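# Push the utility cart through a door into taped parking

## Task

Get the utility cart past the self-closing door and leave it parked in the yellow-taped area so that each of its four wheels sits fully inside the tape and none touches it. The three tubes in the cart's top tray must remain upright, the cart must not be tipped over or left leaning, and the cart has to stay in place by itself once the robot lets go.

## Robot and tools

ROBOT. A Hello Robot Stretch 4 with one arm: an omni-wheel base, a lift riding up a mast, a telescoping arm that reaches forward, a three-joint wrist (yaw, pitch, roll) and a two-finger gripper. It stands about 1.6 m tall, and the base's edge lies within 0.23 m of the base origin. Loose objects may occasionally be nudged by something other than the robot.

FRAMES. Base frame: origin on the floor beneath the base centre, x ahead, y to the left, z up. hand_pose (a point between the open fingertips, link pinch) is reported in this frame and may be slightly wrong. With all wrist joints at zero its axes line up with the base frame. The odometry frame is where the base frame was when the scene began.

execute_actions. Argument "actions" is a list holding one action or nothing (nothing just reports state and pictures). An action contains "base", "joints", or both, plus optional "pace" and "contact_limits"; alternatively it is {"end_of_arm": "enable_torque"} alone, which re-powers any wrist or gripper motor that shut off, holding it where it is. All motions in one action begin together and may finish at different moments; none runs more than 15 s.
- "base": exactly one key, each a relative move from where the base last reported itself, not a pose. translate_m: straight drive in metres, positive forward, -2 to 2. strafe_m: sideways in metres, positive left, -2 to 2. rotate_rad: spin in place in radians, positive counter-clockwise seen from above, -3.2 to 3.2.
- "joints": a dictionary of absolute targets by name, any subset: lift_m 0 to 1.2 (m); arm_m 0 to 0.55 (m of extension); wrist_yaw_rad -1.134 to 4.276 (0 ahead, positive turns left, 3.14 tucked back, above 3.4 the arm may block it); wrist_pitch_rad -1.117 to 4.259 (0 level, 1.57 pointing down); wrist_roll_rad -1.117 to 4.259 (0 fingers level, positive clockwise viewed from behind); gripper_m -0.038 to 0.141 (fingertip gap in m; negative squeezes the tips together). Done tolerances: lift and arm ±0.004, yaw ±0.02, pitch ±0.05, roll ±0.02, gripper ±0.004. Targets past a joint's range are clipped and noted; unknown keys or other bad values reject the call and nothing moves. Anything omitted from an action may keep driving toward its earlier target.
- "pace": "slow", "default", "fast" or "max"; base speeds 0.1/0.3/0.4/0.6 m/s and turn rates 1/2/3/4 rad/s. With the lift above 0.2 these are capped further, down to 0.3 m/s and 1 rad/s at lift 1.2.
- "contact_limits": only {"arm_m": value}, 0 (gentlest) to 0.75 (firmest), default 0.5; how hard the arm may push before stopping.
- "cameras": list from head_camera, head_left_camera, head_right_camera, wrist_camera, all; omitted/null/["all"] gives all, [] gives none. Pictures come from the end of the call; the "pictures" line lists their order.

wait: "seconds" 0 to 10; commands nothing and returns the same report as an empty action.
zoom_image: "camera" plus "region" [x0, y0, x1, y1] in pixels of that camera's most recent full picture, top-left origin, no larger than 504 by 504. Image sizes: head_camera 420x560, head_left_camera and head_right_camera 420x672, wrist_camera 616x392.
read_manual: optional "section" ("licences"); only licence texts, no motion.
finished_scene: "scene" is the number of the current scene; ends it irreversibly after the last command settles and reports success. The cart must already be parked correctly and stable on its own. Replying with no tool call also ends things.

CAMERAS. head_camera looks forward and down from the mast top; turn the base to look elsewhere. head_left_camera and head_right_camera are fisheyes beside it, aimed more steeply down and showing the base and arm. wrist_camera sits behind the fingers, looking along them with the tips near the bottom of the image.

RESULTS. base_status and joint_status tell how each motion ended: "done" (for the base, wheels turned the commanded amount even if slipping), "off_target" (stopped short, may still push), "contact_stop_at_<key>" (blocked; that part goes slack, a slack lift can sag and slack wheels can roll), "limit_stop_at_<name>" (e.g. tilt over 6 degrees, which makes lift, arm and wheels slack until level again; own_body for self-collision), "time_out", "torque_fault" (wrist/gripper motor went limp; send enable_torque). After such stops the old target is dropped. on_its_own lists things not commanded this call; its "held at" is a target, not a position. If a call reports a stop, later calls in the same reply are skipped. lidar_m: 12 rough distances in metres, 30-degree sectors starting straight ahead and going counter-clockwise (4th left, 7th behind, 10th right); "-" means nothing seen or closer than 0.25 m; sees roughly 0.15 m up to robot height, misses clear objects, thin legs and much behind. wrist_depth_mm: 7x7 grid from top left, 100 to 2000 mm, includes the robot's own parts. base_odometry counts wheel turns only; heading -3.142 to 3.142, positive left. If turned_by_wheels and turned_by_imu disagree by over about 0.1 rad, something was hit or wheels slipped. base_tilt in degrees (forward/right positive) has a fixed bias up to about 1.5. motor_effort in percent of maximum, bracket value is the peak; wheel positive means turning the base right.

GRIPPING. Command gripper_m below the object's width to hold it; going lower squeezes harder and pulls it toward the wrist. A firm grip shows as a gripper effort change; readings of gripper_m or "done" do not prove a grip. If fingertips jam on a surface below, lift up.

CAUTIONS. Unfold the wrist at the start with lift_m 0.4 and wrist_yaw_rad 0 in one action. Avoid tilted-up, rolled wrist poses that trigger self-collision. Turning or driving with over 1 kg held and arm_m above 0.2, especially at fast paces, or steady hard pushing with a high gripper, can tip the robot. Pressing the gripper into things can fault the wrist. Move the cart gently so the tubes stay upright; avoid slams, drops and forceful shoves.

Each tool is called as name(argument=value, ...) on one line, values as JSON.

## Session

execute_actions(actions=[])

Scene clock: 0.00 s.
base_odometry: x=+0.000 y=+0.000 heading=+0.000 (m, m, rad; odometry frame)
turned_by_wheels: +0.000 (rad since the last result)
turned_by_imu: +0.000 (rad since the last result)
base_tilt: forward=-0.9 right=-0.2 (deg)
lidar_m: 0.82 0.81 0.90 0.98 0.96 1.09 1.56 1.53 1.90 1.51 1.50 1.03
base_status: not commanded
joint_positions: lift_m=+0.193 arm_m=+0.002 wrist_yaw_rad=+3.085 wrist_pitch_rad=+0.011 wrist_roll_rad=+0.006 gripper_m=+0.057
joint_status: not commanded
motor_effort: lift_m=+18 arm_m=-1 wrist_yaw_rad=+1 wrist_pitch_rad=-7 wrist_roll_rad=-1 gripper_m=+0 wheel_0=+0 wheel_1=+0 wheel_2=+0 (%)
hand_pose: x=-0.1097 y=+0.1035 z=+0.3684 quat_wxyz=(+0.028, -0.005, +0.003, +1.000) (m; base frame)
wrist_depth_mm: - 138 - - 1863 1160 946 / - 119 160 - 1756 1182 960 / - 123 167 - 1808 1205 946 / 141 141 - - 1756 1205 960 / 1397 1756 - - 1537 1182 976 / 1160 1255 199 1281 200 1138 960 / 809 866 866 133 960 842 878
pictures: head_camera, head_left_camera, head_right_camera, wrist_camera
Images, in order (width x height): head_camera 420x560, head_left_camera 420x672, head_right_camera 420x672, wrist_camera 616x392.

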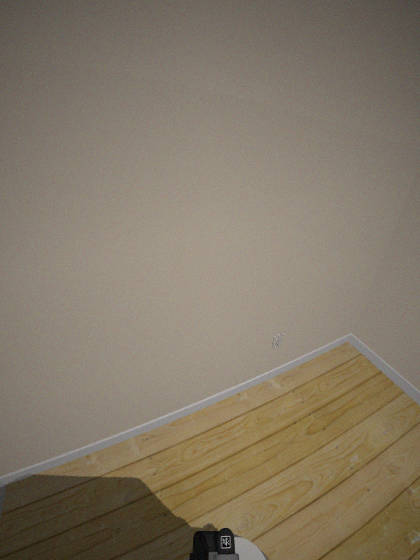

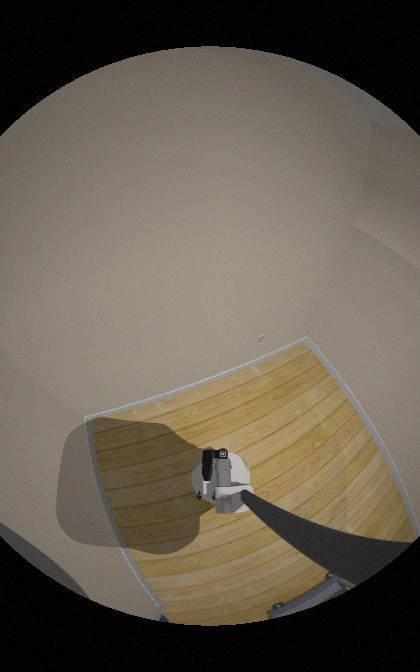

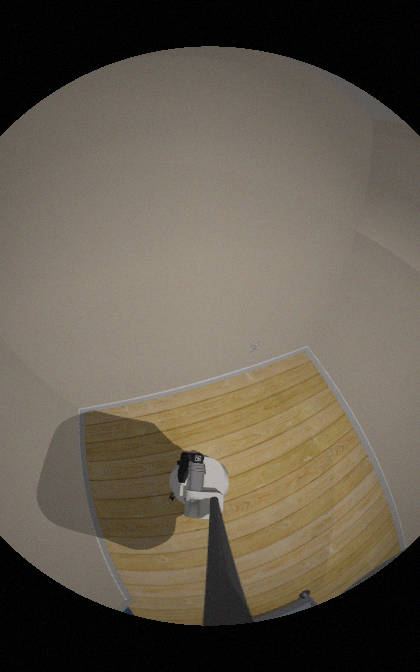

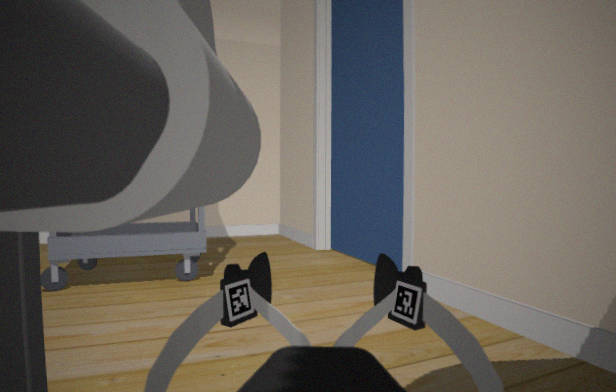

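execute_actions(actions=[{"base":{"rotate_rad":3.0},"pace":"fast"}])

Scene clock: 2.53 s.
base_odometry: x=+0.000 y=+0.000 heading=+3.000 (m, m, rad; odometry frame)
turned_by_wheels: +3.000 (rad since the last result)
turned_by_imu: +3.044 (rad since the last result)
base_tilt: forward=-0.8 right=-0.2 (deg)
lidar_m: 1.47 1.52 2.09 1.52 1.49 1.14 0.85 0.82 0.86 1.01 0.97 1.03
base_status: done
joint_positions: lift_m=+0.193 arm_m=+0.002 wrist_yaw_rad=+3.085 wrist_pitch_rad=+0.011 wrist_roll_rad=+0.006 gripper_m=+0.057
joint_status: not commanded
motor_effort: lift_m=+18(18) arm_m=-1(1) wrist_yaw_rad=+1(0) wrist_pitch_rad=-8(8) wrist_roll_rad=+0(3) gripper_m=+0(2) wheel_0=-1(7) wheel_1=-1(4) wheel_2=+0(9) (%)
hand_pose: x=-0.1097 y=+0.1035 z=+0.3684 quat_wxyz=(+0.028, -0.005, +0.003, +1.000) (m; base frame)
wrist_depth_mm: - 139 976 1098 1229 1464 1397 / - 119 160 1098 1229 1464 1336 / - 123 167 1078 1255 1430 1397 / 141 141 946 1098 1255 1464 1397 / 798 891 976 1098 1229 1499 1366 / 809 878 198 1098 200 1308 1281 / 809 842 904 133 946 842 891
pictures: head_camera, head_left_camera, head_right_camera, wrist_camera
camera_calibration (this result's frames):
wrist_camera: T_world_to_cam=[[0.013035, 0.999779, 0.0164966, -0.100194], [0.0530493, 0.0157833, -0.998467, 0.422237], [-0.998507, 0.0138901, -0.0528318, 0.137309], [0, 0, 0, 1]] pos_world=[0.116011, 0.0916006, 0.430497]
Images, in order (width x height): head_camera 420x560, head_left_camera 420x672, head_right_camera 420x672, wrist_camera 616x392.

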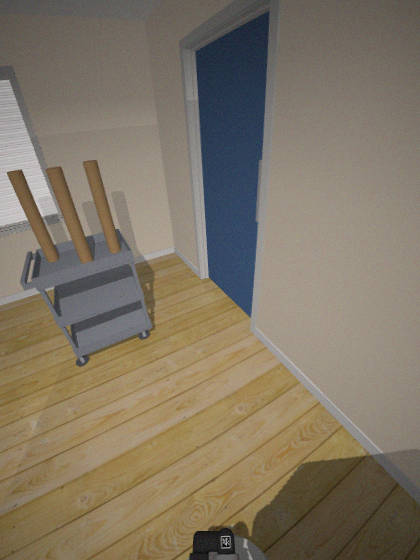

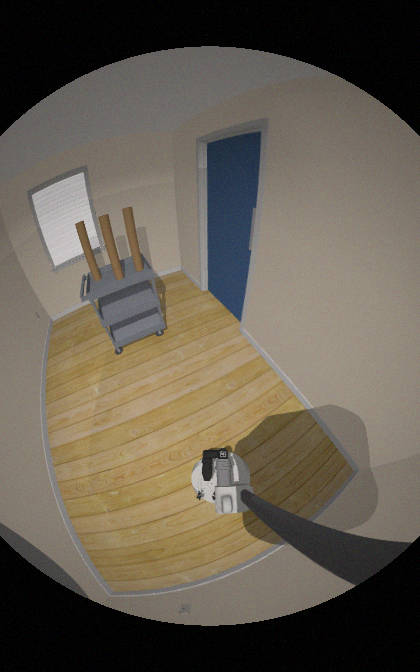

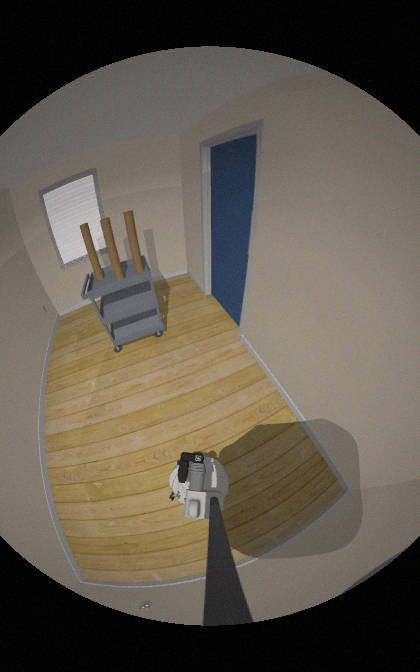

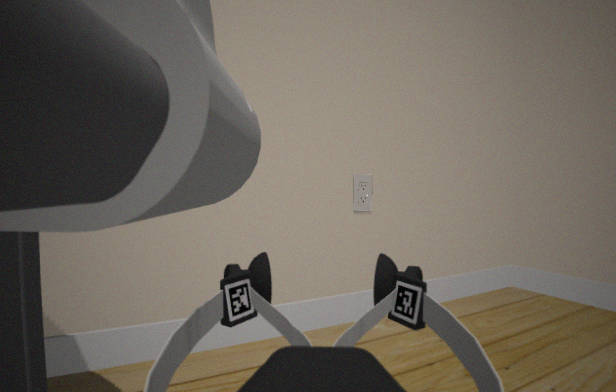

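execute_actions(actions=[{"base":{"rotate_rad":-1.06},"pace":"fast"}], cameras=[])

execute_actions(actions=[{"base":{"translate_m":0.62},"pace":"max"}], cameras=[])

execute_actions(actions=[{"base":{"strafe_m":1.5},"pace":"max"}])

Scene clock: 6.17 s.
base_odometry: x=+0.000 y=+0.000 heading=+1.940 (m, m, rad; odometry frame)
turned_by_wheels: -1.060 (rad since the last result)
turned_by_imu: -1.075 (rad since the last result)
base_tilt: forward=-0.9 right=-0.2 (deg)
lidar_m: 0.98 1.03 1.42 1.52 2.12 1.56 1.51 1.17 0.84 0.80 0.85 1.01
base_status: done
joint_positions: lift_m=+0.193 arm_m=+0.002 wrist_yaw_rad=+3.085 wrist_pitch_rad=+0.011 wrist_roll_rad=+0.006 gripper_m=+0.057
joint_status: not commanded
motor_effort: lift_m=+18(18) arm_m=-1(1) wrist_yaw_rad=+0(1) wrist_pitch_rad=-8(9) wrist_roll_rad=-2(1) gripper_m=-2(4) wheel_0=+1(6) wheel_1=+0(8) wheel_2=+0(8) (%)
hand_pose: x=-0.1097 y=+0.1035 z=+0.3684 quat_wxyz=(+0.028, -0.005, +0.003, +1.000) (m; base frame)
wrist_depth_mm: - 138 1618 1618 1618 1576 1618 / - 119 160 1576 1708 1618 1661 / - 123 167 1618 1576 1576 1618 / 129 141 1661 1618 1661 1618 1618 / 1281 1618 1661 1661 1576 1661 1661 / 1182 1281 198 1281 200 1308 1281 / 809 878 878 133 960 842 904
pictures: none
No camera images: the call's "cameras" was empty. Leave "cameras" out to get every camera's image.

Scene clock: 8.77 s.
base_odometry: x=-0.224 y=+0.578 heading=+1.940 (m, m, rad; odometry frame)
turned_by_wheels: +0.000 (rad since the last result)
turned_by_imu: +0.002 (rad since the last result)
base_tilt: forward=-0.9 right=-0.2 (deg)
lidar_m: 0.34 0.37 0.52 1.57 1.59 2.21 2.13 1.18 0.85 0.81 0.54 0.37
base_status: done
joint_positions: lift_m=+0.193 arm_m=+0.002 wrist_yaw_rad=+3.085 wrist_pitch_rad=+0.011 wrist_roll_rad=+0.006 gripper_m=+0.057
joint_status: not commanded
motor_effort: lift_m=+19(18) arm_m=-1(1) wrist_yaw_rad=+2(0) wrist_pitch_rad=-9(9) wrist_roll_rad=-1(2) gripper_m=-2(6) wheel_0=-2(6) wheel_1=-1(8) wheel_2=+0(13) (%)
hand_pose: x=-0.1097 y=+0.1035 z=+0.3684 quat_wxyz=(+0.028, -0.005, +0.003, +1.000) (m; base frame)
wrist_depth_mm: - 138 - - - - - / - 119 160 - - - - / - 123 167 - - - - / 129 141 - - - - - / 1281 1756 - - - - - / 1160 1281 198 1308 201 1281 1281 / 809 878 891 134 960 820 904
pictures: none
No camera images: the call's "cameras" was empty. Leave "cameras" out to get every camera's image.

Scene clock: 12.67 s.
base_odometry: x=-1.623 y=+0.037 heading=+1.940 (m, m, rad; odometry frame)
turned_by_wheels: +0.000 (rad since the last result)
turned_by_imu: -0.003 (rad since the last result)
base_tilt: forward=-1.0 right=-0.3 (deg)
lidar_m: 0.45 0.46 0.68 1.38 0.51 0.38 0.36 2.23 2.43 1.48 0.53 0.48
base_status: done
joint_positions: lift_m=+0.193 arm_m=+0.002 wrist_yaw_rad=+3.085 wrist_pitch_rad=+0.011 wrist_roll_rad=+0.006 gripper_m=+0.057
joint_status: not commanded
motor_effort: lift_m=+18(18) arm_m=-1(1) wrist_yaw_rad=+0(1) wrist_pitch_rad=-9(9) wrist_roll_rad=+0(1) gripper_m=-4(2) wheel_0=+1(13) wheel_1=+0(14) wheel_2=+0(1) (%)
hand_pose: x=-0.1097 y=+0.1035 z=+0.3684 quat_wxyz=(+0.028, -0.005, +0.003, +1.000) (m; base frame)
wrist_depth_mm: - 139 - 778 831 - - / - 119 159 484 - - 1921 / - 123 167 484 480 480 480 / 141 141 - 1078 - - 1921 / 1708 - - 1098 - - 1756 / 1138 1255 198 778 200 759 621 / 820 866 891 133 492 492 492
pictures: head_camera, head_left_camera, head_right_camera, wrist_camera
camera_calibration (this result's frames):
wrist_camera: T_world_to_cam=[[0.0129727, 0.99978, 0.0164968, -0.100183], [0.0530484, 0.0157868, -0.998467, 0.422228], [-0.998508, 0.013828, -0.0528319, 0.137312], [0, 0, 0, 1]] pos_world=[0.116009, 0.091597, 0.430488]
Images, in order (width x height): head_camera 420x560, head_left_camera 420x672, head_right_camera 420x672, wrist_camera 616x392.

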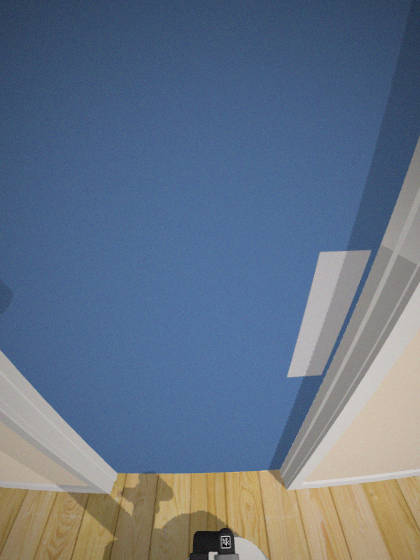

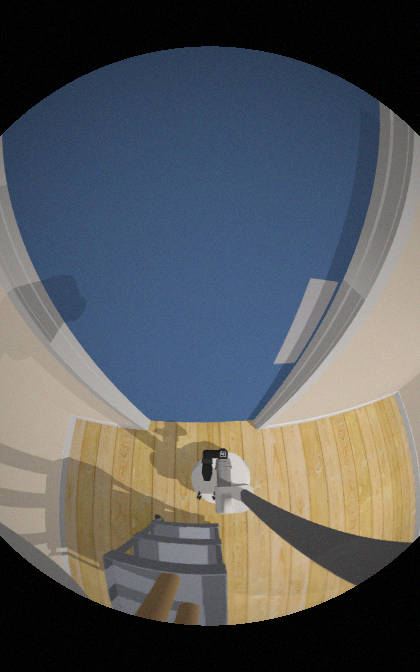

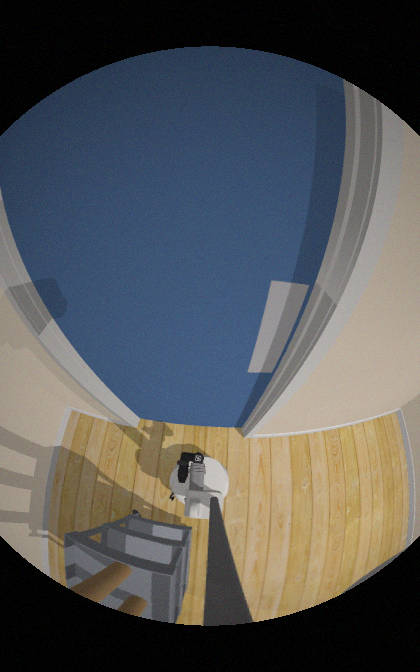

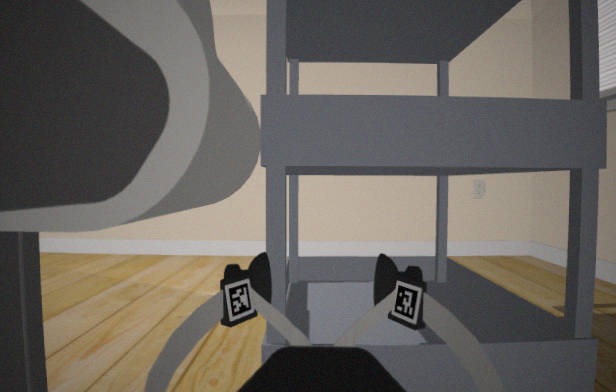

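execute_actions(actions=[{"base":{"translate_m":0.75},"pace":"slow"}], cameras=["head_camera","head_right_camera"])

Scene clock: 21.87 s.
base_odometry: x=-1.893 y=+0.737 heading=+1.940 (m, m, rad; odometry frame)
turned_by_wheels: +0.000 (rad since the last result)
turned_by_imu: +0.003 (rad since the last result)
base_tilt: forward=-0.9 right=-0.1 (deg)
lidar_m: 0.25 0.25 0.25 0.25 0.41 1.14 1.11 0.44 0.40 0.98 2.44 1.95
base_status: done
joint_positions: lift_m=+0.193 arm_m=+0.002 wrist_yaw_rad=+3.086 wrist_pitch_rad=+0.011 wrist_roll_rad=+0.006 gripper_m=+0.057
joint_status: not commanded
motor_effort: lift_m=+18(18) arm_m=-1(0) wrist_yaw_rad=-4(6) wrist_pitch_rad=-10(9) wrist_roll_rad=-1(0) gripper_m=-4(3) wheel_0=+1(10) wheel_1=+2(6) wheel_2=-2(10) (%)
hand_pose: x=-0.1098 y=+0.1032 z=+0.3684 quat_wxyz=(+0.028, -0.005, +0.003, +1.000) (m; base frame)
wrist_depth_mm: - 138 - - - - 1863 / - 118 158 1499 1281 - 1921 / - 122 166 - - - 1921 / 141 141 - - - - 1983 / 1756 - - 1255 1229 - 1863 / 1160 1281 198 1281 200 1308 1281 / 809 866 891 133 946 831 878
pictures: head_camera, head_right_camera
Images, in order (width x height): head_camera 420x560, head_right_camera 420x672.

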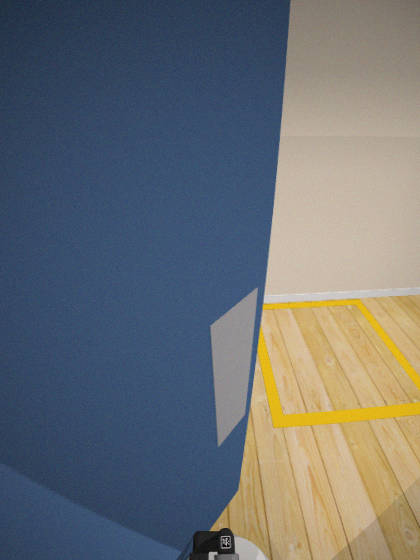

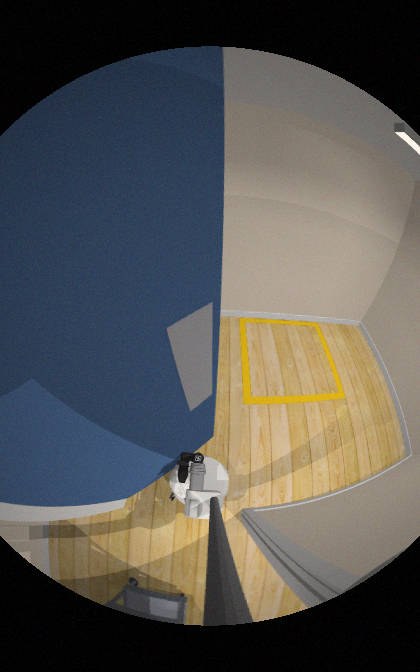

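execute_actions(actions=[{"base":{"translate_m":-0.78}}], cameras=[])

execute_actions(actions=[{"base":{"strafe_m":-0.35},"pace":"max"}], cameras=["head_left_camera"])

execute_actions(actions=[{"base":{"translate_m":-1.72},"joints":{"lift_m":0.55},"pace":"max"}], cameras=["head_left_camera","head_camera"])

Scene clock: 27.67 s.
base_odometry: x=-1.612 y=+0.009 heading=+1.940 (m, m, rad; odometry frame)
turned_by_wheels: +0.000 (rad since the last result)
turned_by_imu: +0.000 (rad since the last result)
base_tilt: forward=-0.9 right=-0.1 (deg)
lidar_m: 0.48 0.50 0.70 1.40 0.49 0.35 0.32 2.19 2.44 1.56 0.57 0.51
base_status: done
joint_positions: lift_m=+0.193 arm_m=+0.002 wrist_yaw_rad=+3.086 wrist_pitch_rad=+0.011 wrist_roll_rad=+0.006 gripper_m=+0.057
joint_status: not commanded
motor_effort: lift_m=+18(18) arm_m=-1(1) wrist_yaw_rad=+0(4) wrist_pitch_rad=-7(8) wrist_roll_rad=-2(1) gripper_m=-5(2) wheel_0=+0(4) wheel_1=+1(7) wheel_2=-2(8) (%)
hand_pose: x=-0.1097 y=+0.1034 z=+0.3684 quat_wxyz=(+0.028, -0.005, +0.003, +1.000) (m; base frame)
wrist_depth_mm: - 138 - 759 831 - 1921 / - 118 159 455 - - 1863 / - 123 167 452 449 452 452 / 141 141 - 1025 - - 1983 / 1756 - - 1060 - - 1863 / 1160 1281 198 778 200 768 1255 / 809 866 891 134 627 459 459
pictures: none
No camera images: the call's "cameras" was empty. Leave "cameras" out to get every camera's image.

Scene clock: 29.57 s.
base_odometry: x=-1.285 y=+0.135 heading=+1.940 (m, m, rad; odometry frame)
turned_by_wheels: +0.000 (rad since the last result)
turned_by_imu: +0.001 (rad since the last result)
base_tilt: forward=-1.0 right=-0.1 (deg)
lidar_m: 0.39 0.50 0.70 1.68 0.50 0.54 2.08 2.22 2.05 1.56 0.57 0.41
base_status: done
joint_positions: lift_m=+0.193 arm_m=+0.002 wrist_yaw_rad=+3.086 wrist_pitch_rad=+0.011 wrist_roll_rad=+0.006 gripper_m=+0.057
joint_status: not commanded
motor_effort: lift_m=+18(18) arm_m=-1(1) wrist_yaw_rad=+1(1) wrist_pitch_rad=-8(8) wrist_roll_rad=-1(1) gripper_m=+0(1) wheel_0=+1(12) wheel_1=+0(16) wheel_2=-1(2) (%)
hand_pose: x=-0.1097 y=+0.1034 z=+0.3684 quat_wxyz=(+0.028, -0.005, +0.003, +1.000) (m; base frame)
wrist_depth_mm: - 139 - - - 842 750 / - 119 159 - - - 484 / - 122 167 - - 627 452 / 141 141 - - - - 1025 / 1708 - - - - - 991 / 1138 1281 198 1336 200 788 484 / 809 878 891 133 960 504 459
pictures: head_left_camera
Images, in order (width x height): head_left_camera 420x672.

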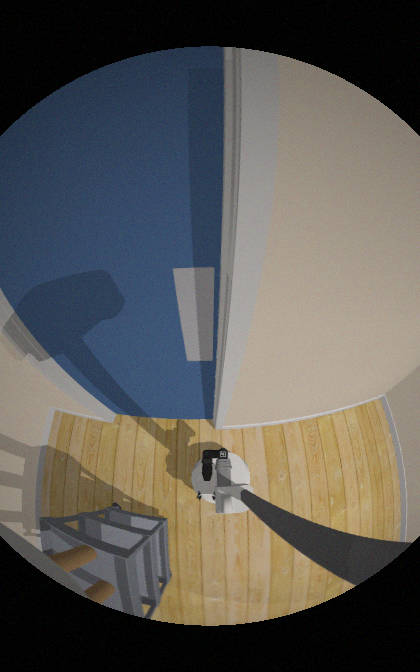

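Scene clock: 34.00 s.
base_odometry: x=-0.665 y=-1.469 heading=+1.940 (m, m, rad; odometry frame)
turned_by_wheels: +0.000 (rad since the last result)
turned_by_imu: -0.002 (rad since the last result)
base_tilt: forward=-0.9 right=-0.3 (deg)
lidar_m: 2.12 0.81 0.99 1.41 0.52 0.37 0.34 0.37 0.53 1.50 2.06 2.22
base_status: done
joint_positions: lift_m=+0.550 arm_m=+0.002 wrist_yaw_rad=+3.085 wrist_pitch_rad=+0.011 wrist_roll_rad=+0.006 gripper_m=+0.057
joint_status: all done
motor_effort: lift_m=+20(21) arm_m=-1(1) wrist_yaw_rad=+0(1) wrist_pitch_rad=-8(9) wrist_roll_rad=-1(1) gripper_m=-1(4) wheel_0=+1(9) wheel_1=+1(6) wheel_2=+0(15) (%)
hand_pose: x=-0.1097 y=+0.1035 z=+0.7251 quat_wxyz=(+0.028, -0.005, +0.003, +1.000) (m; base frame)
wrist_depth_mm: - 139 473 477 477 477 477 / - 119 160 484 484 477 480 / - 123 167 484 484 484 484 / 141 141 484 484 488 484 488 / 488 492 488 484 488 484 484 / 492 496 198 488 200 492 488 / 492 496 496 133 492 496 492
pictures: head_camera, head_left_camera
Images, in order (width x height): head_camera 420x560, head_left_camera 420x672.

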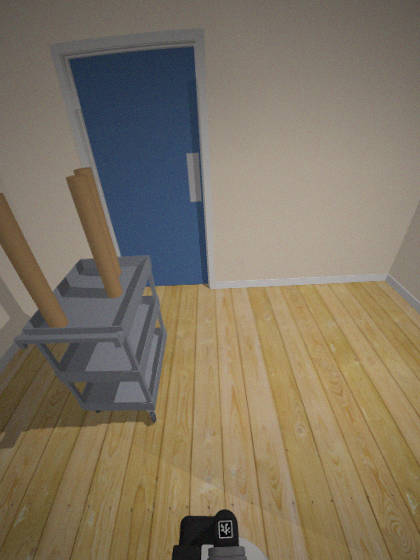

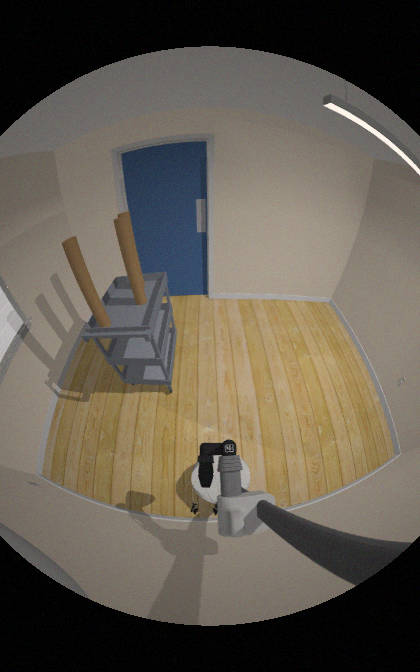

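execute_actions(actions=[{"base":{"strafe_m":0.68},"joints":{"lift_m":0.65,"wrist_yaw_rad":0,"wrist_roll_rad":1.57,"gripper_m":0.1},"pace":"max"}])

Scene clock: 37.00 s.
base_odometry: x=-1.299 y=-1.715 heading=+1.940 (m, m, rad; odometry frame)
turned_by_wheels: +0.000 (rad since the last result)
turned_by_imu: -0.001 (rad since the last result)
base_tilt: forward=-1.0 right=-0.3 (deg)
lidar_m: 0.70 1.56 1.09 1.04 0.51 0.37 0.35 0.37 0.53 1.41 2.78 0.73
base_status: done
joint_positions: lift_m=+0.650 arm_m=+0.002 wrist_yaw_rad=+0.000 wrist_pitch_rad=+0.011 wrist_roll_rad=+1.570 gripper_m=+0.100
joint_status: all done
motor_effort: lift_m=+19(21) arm_m=-1(1) wrist_yaw_rad=-1(9) wrist_pitch_rad=-10(9) wrist_roll_rad=+0(4) gripper_m=-1(8) wheel_0=+1(11) wheel_1=+1(11) wheel_2=-1(1) (%)
hand_pose: x=+0.4619 y=-0.0873 z=+0.8251 quat_wxyz=(+0.708, +0.707, +0.004, -0.004) (m; base frame)
wrist_depth_mm: 1921 1863 1921 1863 1863 1756 1229 / 1983 1921 - 530 1756 759 525 / 1921 - 1983 535 1863 820 525 / 1863 1042 1042 539 1983 809 530 / 1983 - - 544 1863 809 535 / 627 615 203 549 1921 683 544 / - - 1983 135 1229 549 539
pictures: head_camera, head_left_camera, head_right_camera, wrist_camera
camera_calibration (this result's frames):
wrist_camera: T_world_to_cam=[[0.0325041, -0.0241923, -0.999179, 0.815252], [-0.0422528, 0.99878, -0.0255571, 0.177996], [0.998578, 0.0430488, 0.0314422, -0.254622], [0, 0, 0, 1]] pos_world=[0.235282, -0.147095, 0.827137]
Images, in order (width x height): head_camera 420x560, head_left_camera 420x672, head_right_camera 420x672, wrist_camera 616x392.

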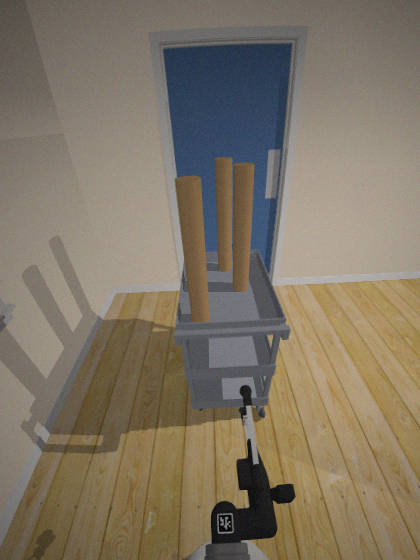

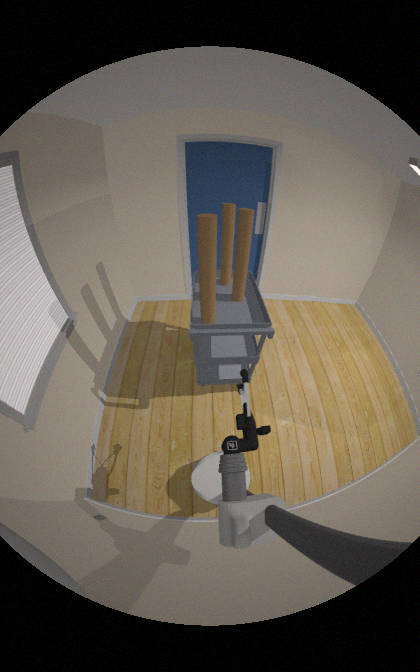

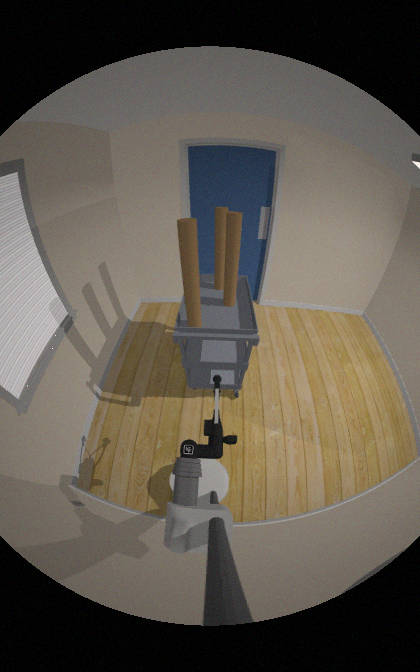

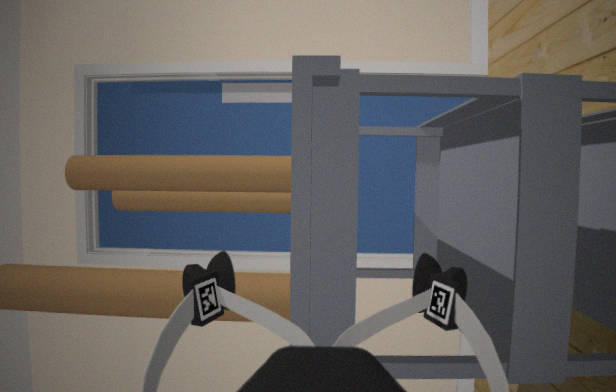

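execute_actions(actions=[{"base":{"translate_m":0.23}}], cameras=["wrist_camera","head_camera"])

zoom_image(camera="head_camera", region=[140,280,340,480])

Scene clock: 39.77 s.
base_odometry: x=-1.382 y=-1.500 heading=+1.940 (m, m, rad; odometry frame)
turned_by_wheels: +0.000 (rad since the last result)
turned_by_imu: +0.001 (rad since the last result)
base_tilt: forward=-0.9 right=-0.2 (deg)
lidar_m: 0.47 0.49 1.08 1.04 0.84 0.59 0.58 0.61 0.86 2.40 2.68 0.49
base_status: done
joint_positions: lift_m=+0.650 arm_m=+0.002 wrist_yaw_rad=+0.000 wrist_pitch_rad=+0.011 wrist_roll_rad=+1.570 gripper_m=+0.100
joint_status: not commanded
motor_effort: lift_m=+19(19) arm_m=-1(1) wrist_yaw_rad=+1(1) wrist_pitch_rad=-8(9) wrist_roll_rad=+2(1) gripper_m=-1(2) wheel_0=-1(3) wheel_1=+0(2) wheel_2=+2(8) (%)
hand_pose: x=+0.4619 y=-0.0873 z=+0.8251 quat_wxyz=(+0.708, +0.707, +0.004, -0.004) (m; base frame)
wrist_depth_mm: 1618 1661 1661 277 306 310 304 / 1661 1708 1756 304 1661 1618 512 / 1708 1756 1756 307 854 809 549 / 809 627 615 309 1756 809 544 / 1708 1756 1756 310 312 809 544 / 1756 1756 202 312 314 676 535 / 384 379 382 136 1708 661 544
pictures: head_camera, wrist_camera
camera_calibration (this result's frames):
wrist_camera: T_world_to_cam=[[0.0325001, -0.0241978, -0.999179, 0.815253], [-0.0420842, 0.998787, -0.0255571, 0.177967], [0.998585, 0.0428803, 0.0314423, -0.254623], [0, 0, 0, 1]] pos_world=[0.235257, -0.147105, 0.827137]
Images, in order (width x height): head_camera 420x560, wrist_camera 616x392.

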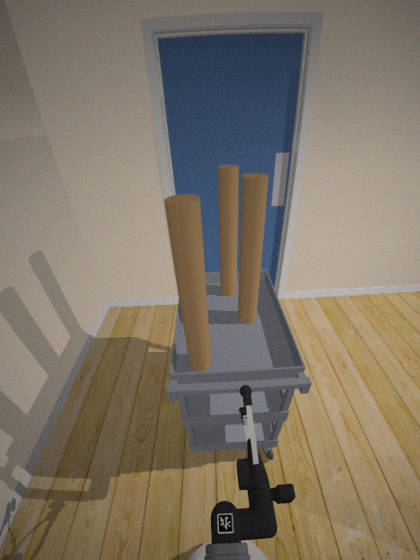

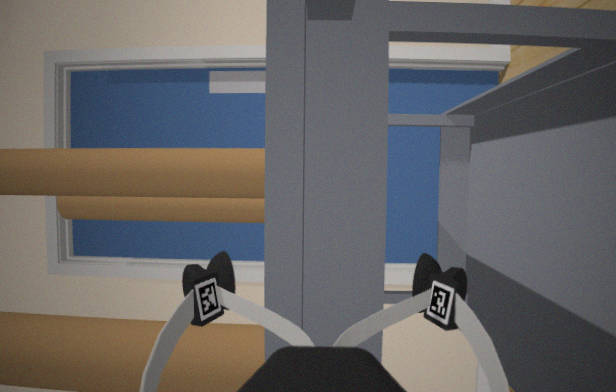

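Region (140, 280, 340, 480) of head_camera's 420x560 image, scaled by 2.520, with more detail than that image has.

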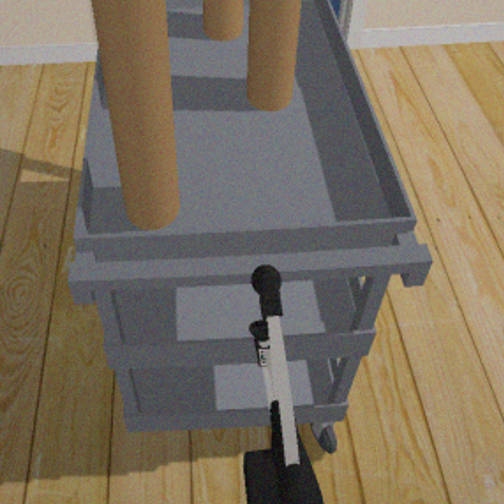

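execute_actions(actions=[{"joints":{"lift_m":0.674,"arm_m":0.03}}], cameras=["wrist_camera"])

execute_actions(actions=[{"joints":{"gripper_m":-0.03}}], cameras=["wrist_camera","head_camera"])

Scene clock: 41.13 s.
base_odometry: x=-1.382 y=-1.500 heading=+1.940 (m, m, rad; odometry frame)
turned_by_wheels: +0.000 (rad since the last result)
turned_by_imu: +0.000 (rad since the last result)
base_tilt: forward=-0.9 right=-0.2 (deg)
lidar_m: 0.46 0.50 1.09 1.03 0.83 0.60 0.58 0.62 0.85 2.40 2.70 0.49
base_status: not commanded
joint_positions: lift_m=+0.674 arm_m=+0.029 wrist_yaw_rad=+0.000 wrist_pitch_rad=+0.011 wrist_roll_rad=+1.570 gripper_m=+0.100
joint_status: all done
motor_effort: lift_m=+21(21) arm_m=+5(5) wrist_yaw_rad=-1(0) wrist_pitch_rad=-9(8) wrist_roll_rad=+1(0) gripper_m=-2(2) wheel_0=+0(1) wheel_1=+0(0) wheel_2=+2(2) (%)
hand_pose: x=+0.4885 y=-0.0874 z=+0.8489 quat_wxyz=(+0.708, +0.707, +0.004, -0.004) (m; base frame)
wrist_depth_mm: 1618 1661 1618 277 274 917 1182 / 1661 1708 1756 278 277 1708 554 / 1661 1708 1756 281 281 842 580 / 609 591 585 283 282 854 580 / 1756 1756 1708 285 283 842 574 / 1661 1708 203 228 286 732 574 / 362 355 362 136 289 691 564
pictures: wrist_camera
camera_calibration (this result's frames):
wrist_camera: T_world_to_cam=[[0.0324966, -0.0241873, -0.999179, 0.838225], [-0.0419526, 0.998793, -0.0255424, 0.179656], [0.998591, 0.0427482, 0.0314426, -0.281925], [0, 0, 0, 1]] pos_world=[0.261826, -0.147113, 0.85099]
Images, in order (width x height): wrist_camera 616x392.

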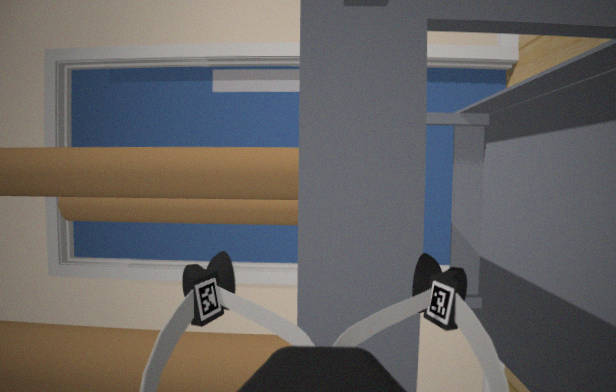

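Scene clock: 43.13 s.
base_odometry: x=-1.382 y=-1.500 heading=+1.940 (m, m, rad; odometry frame)
turned_by_wheels: +0.000 (rad since the last result)
turned_by_imu: +0.001 (rad since the last result)
base_tilt: forward=-1.0 right=-0.1 (deg)
lidar_m: 0.46 0.49 1.09 1.03 0.85 0.61 0.58 0.62 0.88 2.41 2.70 0.49
base_status: not commanded
joint_positions: lift_m=+0.674 arm_m=+0.030 wrist_yaw_rad=+0.003 wrist_pitch_rad=+0.009 wrist_roll_rad=+1.570 gripper_m=-0.029
joint_status: all done
motor_effort: lift_m=+21(21) arm_m=+3(5) wrist_yaw_rad=-8(7) wrist_pitch_rad=-3(9) wrist_roll_rad=+2(1) gripper_m=-26(26) wheel_0=+0(1) wheel_1=+0(0) wheel_2=+2(2) (%)
hand_pose: x=+0.4892 y=-0.0866 z=+0.8495 quat_wxyz=(+0.707, +0.707, +0.004, -0.002) (m; base frame)
wrist_depth_mm: 1618 1661 1618 208 265 1576 1205 / 1661 1708 1708 209 265 1661 564 / 1618 1756 1756 211 268 831 585 / 778 591 574 273 272 854 585 / 1756 1756 1708 215 273 878 585 / 1661 1708 182 216 183 732 574 / 353 347 353 132 277 609 580
pictures: head_camera, wrist_camera
camera_calibration (this result's frames):
wrist_camera: T_world_to_cam=[[0.0345114, -0.0239898, -0.999116, 0.83779], [-0.0444876, 0.998684, -0.0255161, 0.180162], [0.998414, 0.0453289, 0.0333987, -0.28402], [0, 0, 0, 1]] pos_world=[0.262672, -0.146953, 0.851133]
Images, in order (width x height): head_camera 420x560, wrist_camera 616x392.

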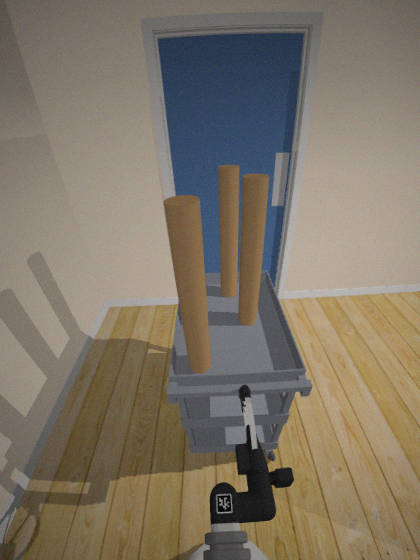

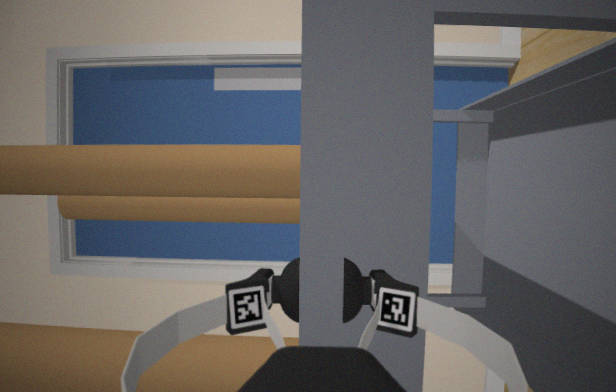

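execute_actions(actions=[{"base":{"translate_m":0.4},"pace":"slow"}], cameras=["head_camera"])

Scene clock: 48.63 s.
base_odometry: x=-1.527 y=-1.127 heading=+1.941 (m, m, rad; odometry frame)
turned_by_wheels: +0.000 (rad since the last result)
turned_by_imu: +0.002 (rad since the last result)
base_tilt: forward=-0.9 right=-0.1 (deg)
lidar_m: 0.46 0.49 1.08 1.04 1.10 1.02 0.98 1.05 1.46 2.67 2.12 0.50
base_status: done
joint_positions: lift_m=+0.674 arm_m=+0.030 wrist_yaw_rad=+0.002 wrist_pitch_rad=+0.008 wrist_roll_rad=+1.570 gripper_m=-0.029
joint_status: not commanded
motor_effort: lift_m=+21(21) arm_m=+3(2) wrist_yaw_rad=-6(16) wrist_pitch_rad=-2(4) wrist_roll_rad=+0(0) gripper_m=-22(26) wheel_0=+3(5) wheel_1=+1(2) wheel_2=-1(9) (%)
hand_pose: x=+0.4891 y=-0.0869 z=+0.8497 quat_wxyz=(+0.707, +0.707, +0.004, -0.002) (m; base frame)
wrist_depth_mm: 1308 1336 1281 210 267 778 1160 / 1366 1336 1308 211 267 1308 564 / 1336 1336 1308 212 271 831 591 / 585 580 569 272 272 866 580 / 1366 1397 1366 215 273 878 585 / 1308 1308 181 215 183 741 574 / 353 345 351 132 277 654 564
pictures: head_camera
Images, in order (width x height): head_camera 420x560.

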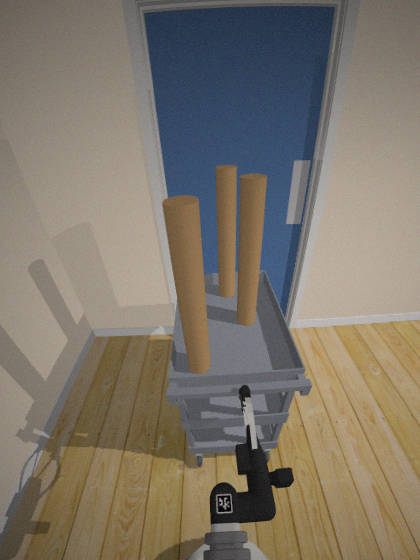

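execute_actions(actions=[{"base":{"strafe_m":-0.12},"pace":"slow"}], cameras=["head_camera"])

Scene clock: 51.27 s.
base_odometry: x=-1.415 y=-1.084 heading=+1.941 (m, m, rad; odometry frame)
turned_by_wheels: +0.001 (rad since the last result)
turned_by_imu: +0.002 (rad since the last result)
base_tilt: forward=-0.9 right=-0.2 (deg)
lidar_m: 0.45 0.45 1.20 1.15 1.22 1.03 0.97 1.03 1.43 2.55 2.12 0.50
base_status: done
joint_positions: lift_m=+0.674 arm_m=+0.030 wrist_yaw_rad=+0.007 wrist_pitch_rad=+0.008 wrist_roll_rad=+1.570 gripper_m=-0.029
joint_status: not commanded
on_its_own: wrist_yaw_rad is at rest, and its effort (-21) is outside its rest range (-13 to +13)
motor_effort: lift_m=+20(20) arm_m=+3(3) wrist_yaw_rad=-21(25) wrist_pitch_rad=-2(2) wrist_roll_rad=+0(0) gripper_m=-20(22) wheel_0=+4(9) wheel_1=-1(4) wheel_2=+3(3) (%)
hand_pose: x=+0.4896 y=-0.0853 z=+0.8497 quat_wxyz=(+0.707, +0.707, +0.006, +0.000) (m; base frame)
wrist_depth_mm: 1255 1205 1205 287 297 303 300 / 1336 1336 1308 294 294 1281 1255 / 1366 1336 1281 290 289 1281 569 / 597 585 585 282 281 866 591 / 1397 759 750 220 277 854 580 / 1397 1366 181 213 183 741 580 / 1308 357 1308 132 266 415 591
pictures: head_camera
Images, in order (width x height): head_camera 420x560.

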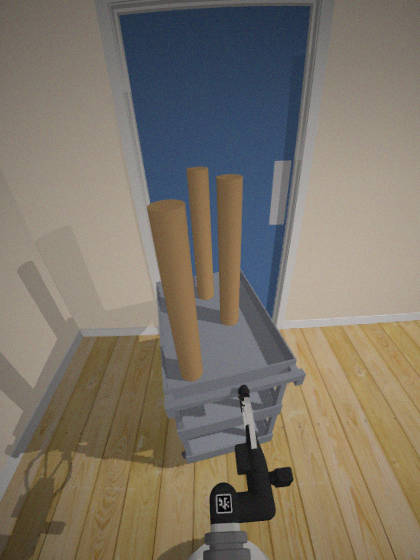

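execute_actions(actions=[{"base":{"strafe_m":0.22},"pace":"slow"}], cameras=["head_camera"])

execute_actions(actions=[{"base":{"translate_m":0.3},"pace":"slow"}], cameras=["head_camera"])

Scene clock: 55.10 s.
base_odometry: x=-1.620 y=-1.163 heading=+1.941 (m, m, rad; odometry frame)
turned_by_wheels: +0.000 (rad since the last result)
turned_by_imu: -0.001 (rad since the last result)
base_tilt: forward=-0.9 right=-0.2 (deg)
lidar_m: 0.47 0.52 0.98 0.94 0.97 1.04 0.98 1.05 1.43 2.77 2.14 0.48
base_status: done
joint_positions: lift_m=+0.674 arm_m=+0.030 wrist_yaw_rad=-0.005 wrist_pitch_rad=+0.008 wrist_roll_rad=+1.570 gripper_m=-0.029
joint_status: not commanded
on_its_own: wrist_yaw_rad is at rest, and its effort (+15) is outside its rest range (-13 to +13)
motor_effort: lift_m=+20(20) arm_m=+2(2) wrist_yaw_rad=+15(24) wrist_pitch_rad=-1(1) wrist_roll_rad=+0(1) gripper_m=-23(28) wheel_0=-5(7) wheel_1=+0(7) wheel_2=-1(3) (%)
hand_pose: x=+0.4884 y=-0.0890 z=+0.8496 quat_wxyz=(+0.707, +0.707, +0.001, -0.005) (m; base frame)
wrist_depth_mm: 1308 1308 1336 192 246 1281 1229 / 1336 1308 1308 197 251 788 580 / 559 554 539 203 258 842 585 / 1366 1308 1308 209 265 854 597 / 1397 1336 1336 213 273 842 585 / 394 404 181 216 183 691 585 / 364 362 357 132 286 917 544
pictures: head_camera
Images, in order (width x height): head_camera 420x560.

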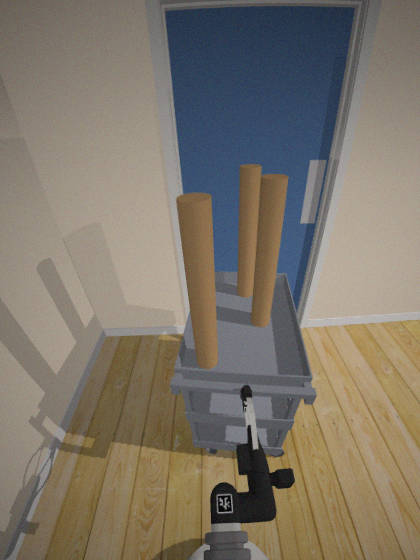

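Scene clock: 59.40 s.
base_odometry: x=-1.729 y=-0.884 heading=+1.941 (m, m, rad; odometry frame)
turned_by_wheels: +0.000 (rad since the last result)
turned_by_imu: +0.002 (rad since the last result)
base_tilt: forward=-0.8 right=-0.2 (deg)
lidar_m: 0.48 0.51 1.01 0.93 0.98 1.32 1.28 1.34 1.84 2.78 1.71 0.48
base_status: done
joint_positions: lift_m=+0.674 arm_m=+0.030 wrist_yaw_rad=+0.000 wrist_pitch_rad=+0.008 wrist_roll_rad=+1.570 gripper_m=-0.029
joint_status: not commanded
motor_effort: lift_m=+20(21) arm_m=+3(3) wrist_yaw_rad=-3(18) wrist_pitch_rad=-2(2) wrist_roll_rad=-1(1) gripper_m=-23(27) wheel_0=+3(5) wheel_1=+0(1) wheel_2=-1(8) (%)
hand_pose: x=+0.4890 y=-0.0873 z=+0.8496 quat_wxyz=(+0.707, +0.707, +0.003, -0.003) (m; base frame)
wrist_depth_mm: 1042 1042 1025 189 241 976 603 / 1042 1025 1025 195 248 788 580 / 554 549 539 201 255 831 580 / 1060 1042 1042 265 264 866 591 / 1060 1060 1042 213 272 891 580 / 392 394 181 215 183 699 580 / 366 364 362 132 290 768 535
pictures: head_camera
Images, in order (width x height): head_camera 420x560.

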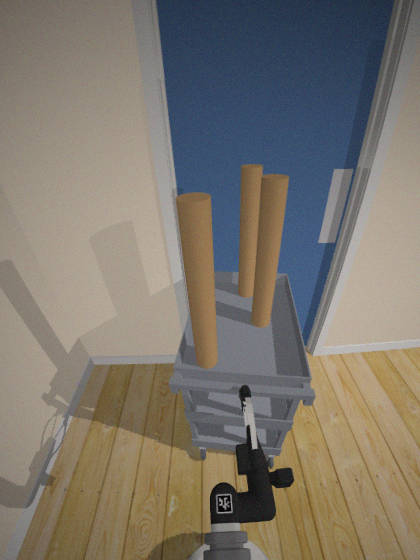

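execute_actions(actions=[{"base":{"strafe_m":-0.24},"pace":"slow"}], cameras=["head_camera"])

execute_actions(actions=[{"base":{"translate_m":0.25},"pace":"slow"}], cameras=["head_camera"])

Scene clock: 63.63 s.
base_odometry: x=-1.505 y=-0.797 heading=+1.942 (m, m, rad; odometry frame)
turned_by_wheels: +0.001 (rad since the last result)
turned_by_imu: +0.004 (rad since the last result)
base_tilt: forward=-0.9 right=-0.1 (deg)
lidar_m: 0.43 0.45 1.26 1.18 1.24 1.35 1.28 1.36 1.88 2.53 1.70 0.50
base_status: done
joint_positions: lift_m=+0.674 arm_m=+0.030 wrist_yaw_rad=+0.006 wrist_pitch_rad=+0.008 wrist_roll_rad=+1.570 gripper_m=-0.029
joint_status: not commanded
on_its_own: wrist_yaw_rad is at rest, and its effort (-18) is outside its rest range (-13 to +13)
motor_effort: lift_m=+21(20) arm_m=+3(3) wrist_yaw_rad=-18(24) wrist_pitch_rad=-3(2) wrist_roll_rad=+0(1) gripper_m=-23(21) wheel_0=+3(9) wheel_1=-1(5) wheel_2=+4(4) (%)
hand_pose: x=+0.4895 y=-0.0856 z=+0.8496 quat_wxyz=(+0.707, +0.707, +0.005, -0.001) (m; base frame)
wrist_depth_mm: 976 991 976 285 304 309 866 / 1025 1008 1008 298 298 976 991 / 1060 1042 1025 293 290 1008 554 / 842 1025 1042 285 285 866 591 / 759 759 750 220 277 842 580 / 1078 1078 181 213 183 750 574 / 1042 1008 1042 132 266 418 585
pictures: head_camera
Images, in order (width x height): head_camera 420x560.

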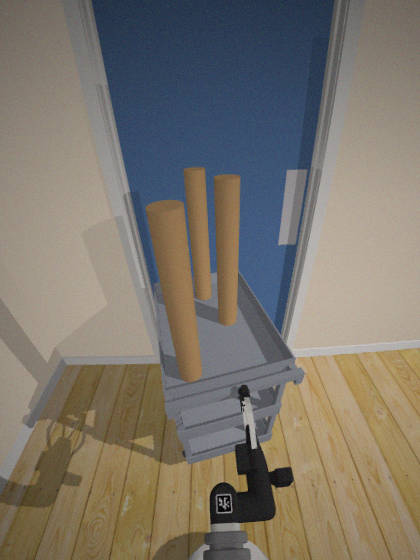

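Scene clock: 67.43 s.
base_odometry: x=-1.596 y=-0.564 heading=+1.941 (m, m, rad; odometry frame)
turned_by_wheels: +0.000 (rad since the last result)
turned_by_imu: +0.000 (rad since the last result)
base_tilt: forward=-0.9 right=-0.3 (deg)
lidar_m: 0.43 0.44 1.27 1.19 1.24 1.59 1.54 1.60 2.25 2.53 1.35 0.52
base_status: done
joint_positions: lift_m=+0.674 arm_m=+0.030 wrist_yaw_rad=-0.005 wrist_pitch_rad=+0.009 wrist_roll_rad=+1.570 gripper_m=-0.029
joint_status: not commanded
on_its_own: wrist_yaw_rad is at rest, and its effort (+14) is outside its rest range (-13 to +13)
motor_effort: lift_m=+20(20) arm_m=+2(2) wrist_yaw_rad=+14(24) wrist_pitch_rad=-2(3) wrist_roll_rad=+2(0) gripper_m=-21(27) wheel_0=-1(4) wheel_1=+1(7) wheel_2=-2(13) (%)
hand_pose: x=+0.4885 y=-0.0888 z=+0.8496 quat_wxyz=(+0.707, +0.707, +0.001, -0.005) (m; base frame)
wrist_depth_mm: - - - 283 310 931 1138 / 976 976 960 301 303 946 946 / 960 931 931 293 293 917 554 / 931 917 904 286 286 842 585 / 591 580 569 220 276 854 574 / 866 878 181 210 182 750 580 / 866 842 842 208 263 418 591
pictures: head_camera
Images, in order (width x height): head_camera 420x560.

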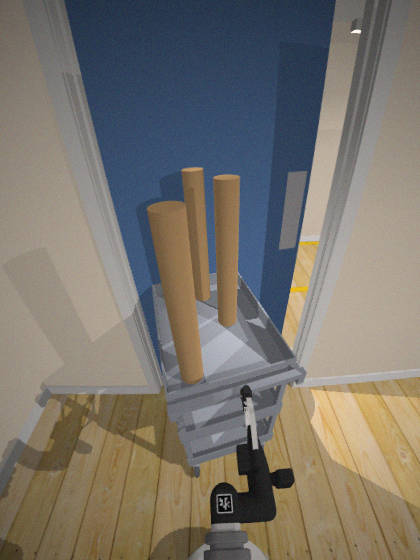

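execute_actions(actions=[{"base":{"translate_m":0.2},"pace":"slow"}], cameras=["head_camera"])

Scene clock: 72.30 s.
torque_fault: wrist_yaw_rad switched itself off since the last result.
base_odometry: x=-1.668 y=-0.377 heading=+1.941 (m, m, rad; odometry frame)
turned_by_wheels: +0.000 (rad since the last result)
turned_by_imu: -0.093 (rad since the last result)
base_tilt: forward=-0.9 right=-0.2 (deg)
lidar_m: 0.29 0.36 0.98 1.24 1.27 1.64 1.75 1.79 2.32 2.50 1.16 0.51
base_status: done
joint_positions: lift_m=+0.674 arm_m=+0.029 wrist_yaw_rad=-0.126 wrist_pitch_rad=+0.007 wrist_roll_rad=+1.570 gripper_m=-0.030
joint_status: not commanded
on_its_own: wrist_yaw_rad is off since a torque_fault, until you send "end_of_arm": "enable_torque" (your +0.000 is given up)
motor_effort: lift_m=+19(20) arm_m=+4(6) wrist_yaw_rad=+1(100) wrist_pitch_rad=+1(3) wrist_roll_rad=+0(0) gripper_m=-13(22) wheel_0=+2(17) wheel_1=+1(7) wheel_2=-2(26) (%)
hand_pose: x=+0.4754 y=-0.1230 z=+0.8500 quat_wxyz=(+0.706, +0.706, -0.042, -0.047) (m; base frame)
wrist_depth_mm: 569 569 559 549 544 544 544 / 647 647 668 340 351 574 564 / - - - 239 320 1863 1336 / - - - 209 274 1661 521 / 1025 1025 1008 187 247 1008 554 / 512 517 182 166 182 741 574 / 585 496 492 140 206 201 591
pictures: head_camera
Images, in order (width x height): head_camera 420x560.

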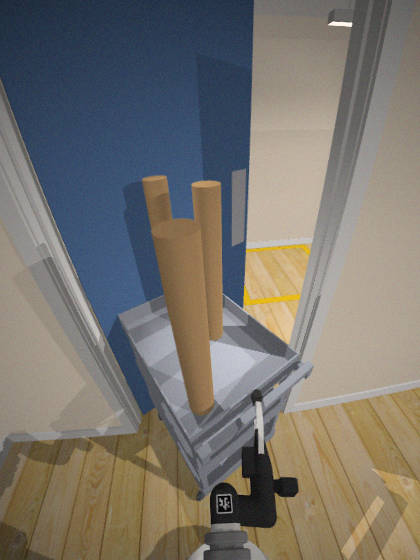

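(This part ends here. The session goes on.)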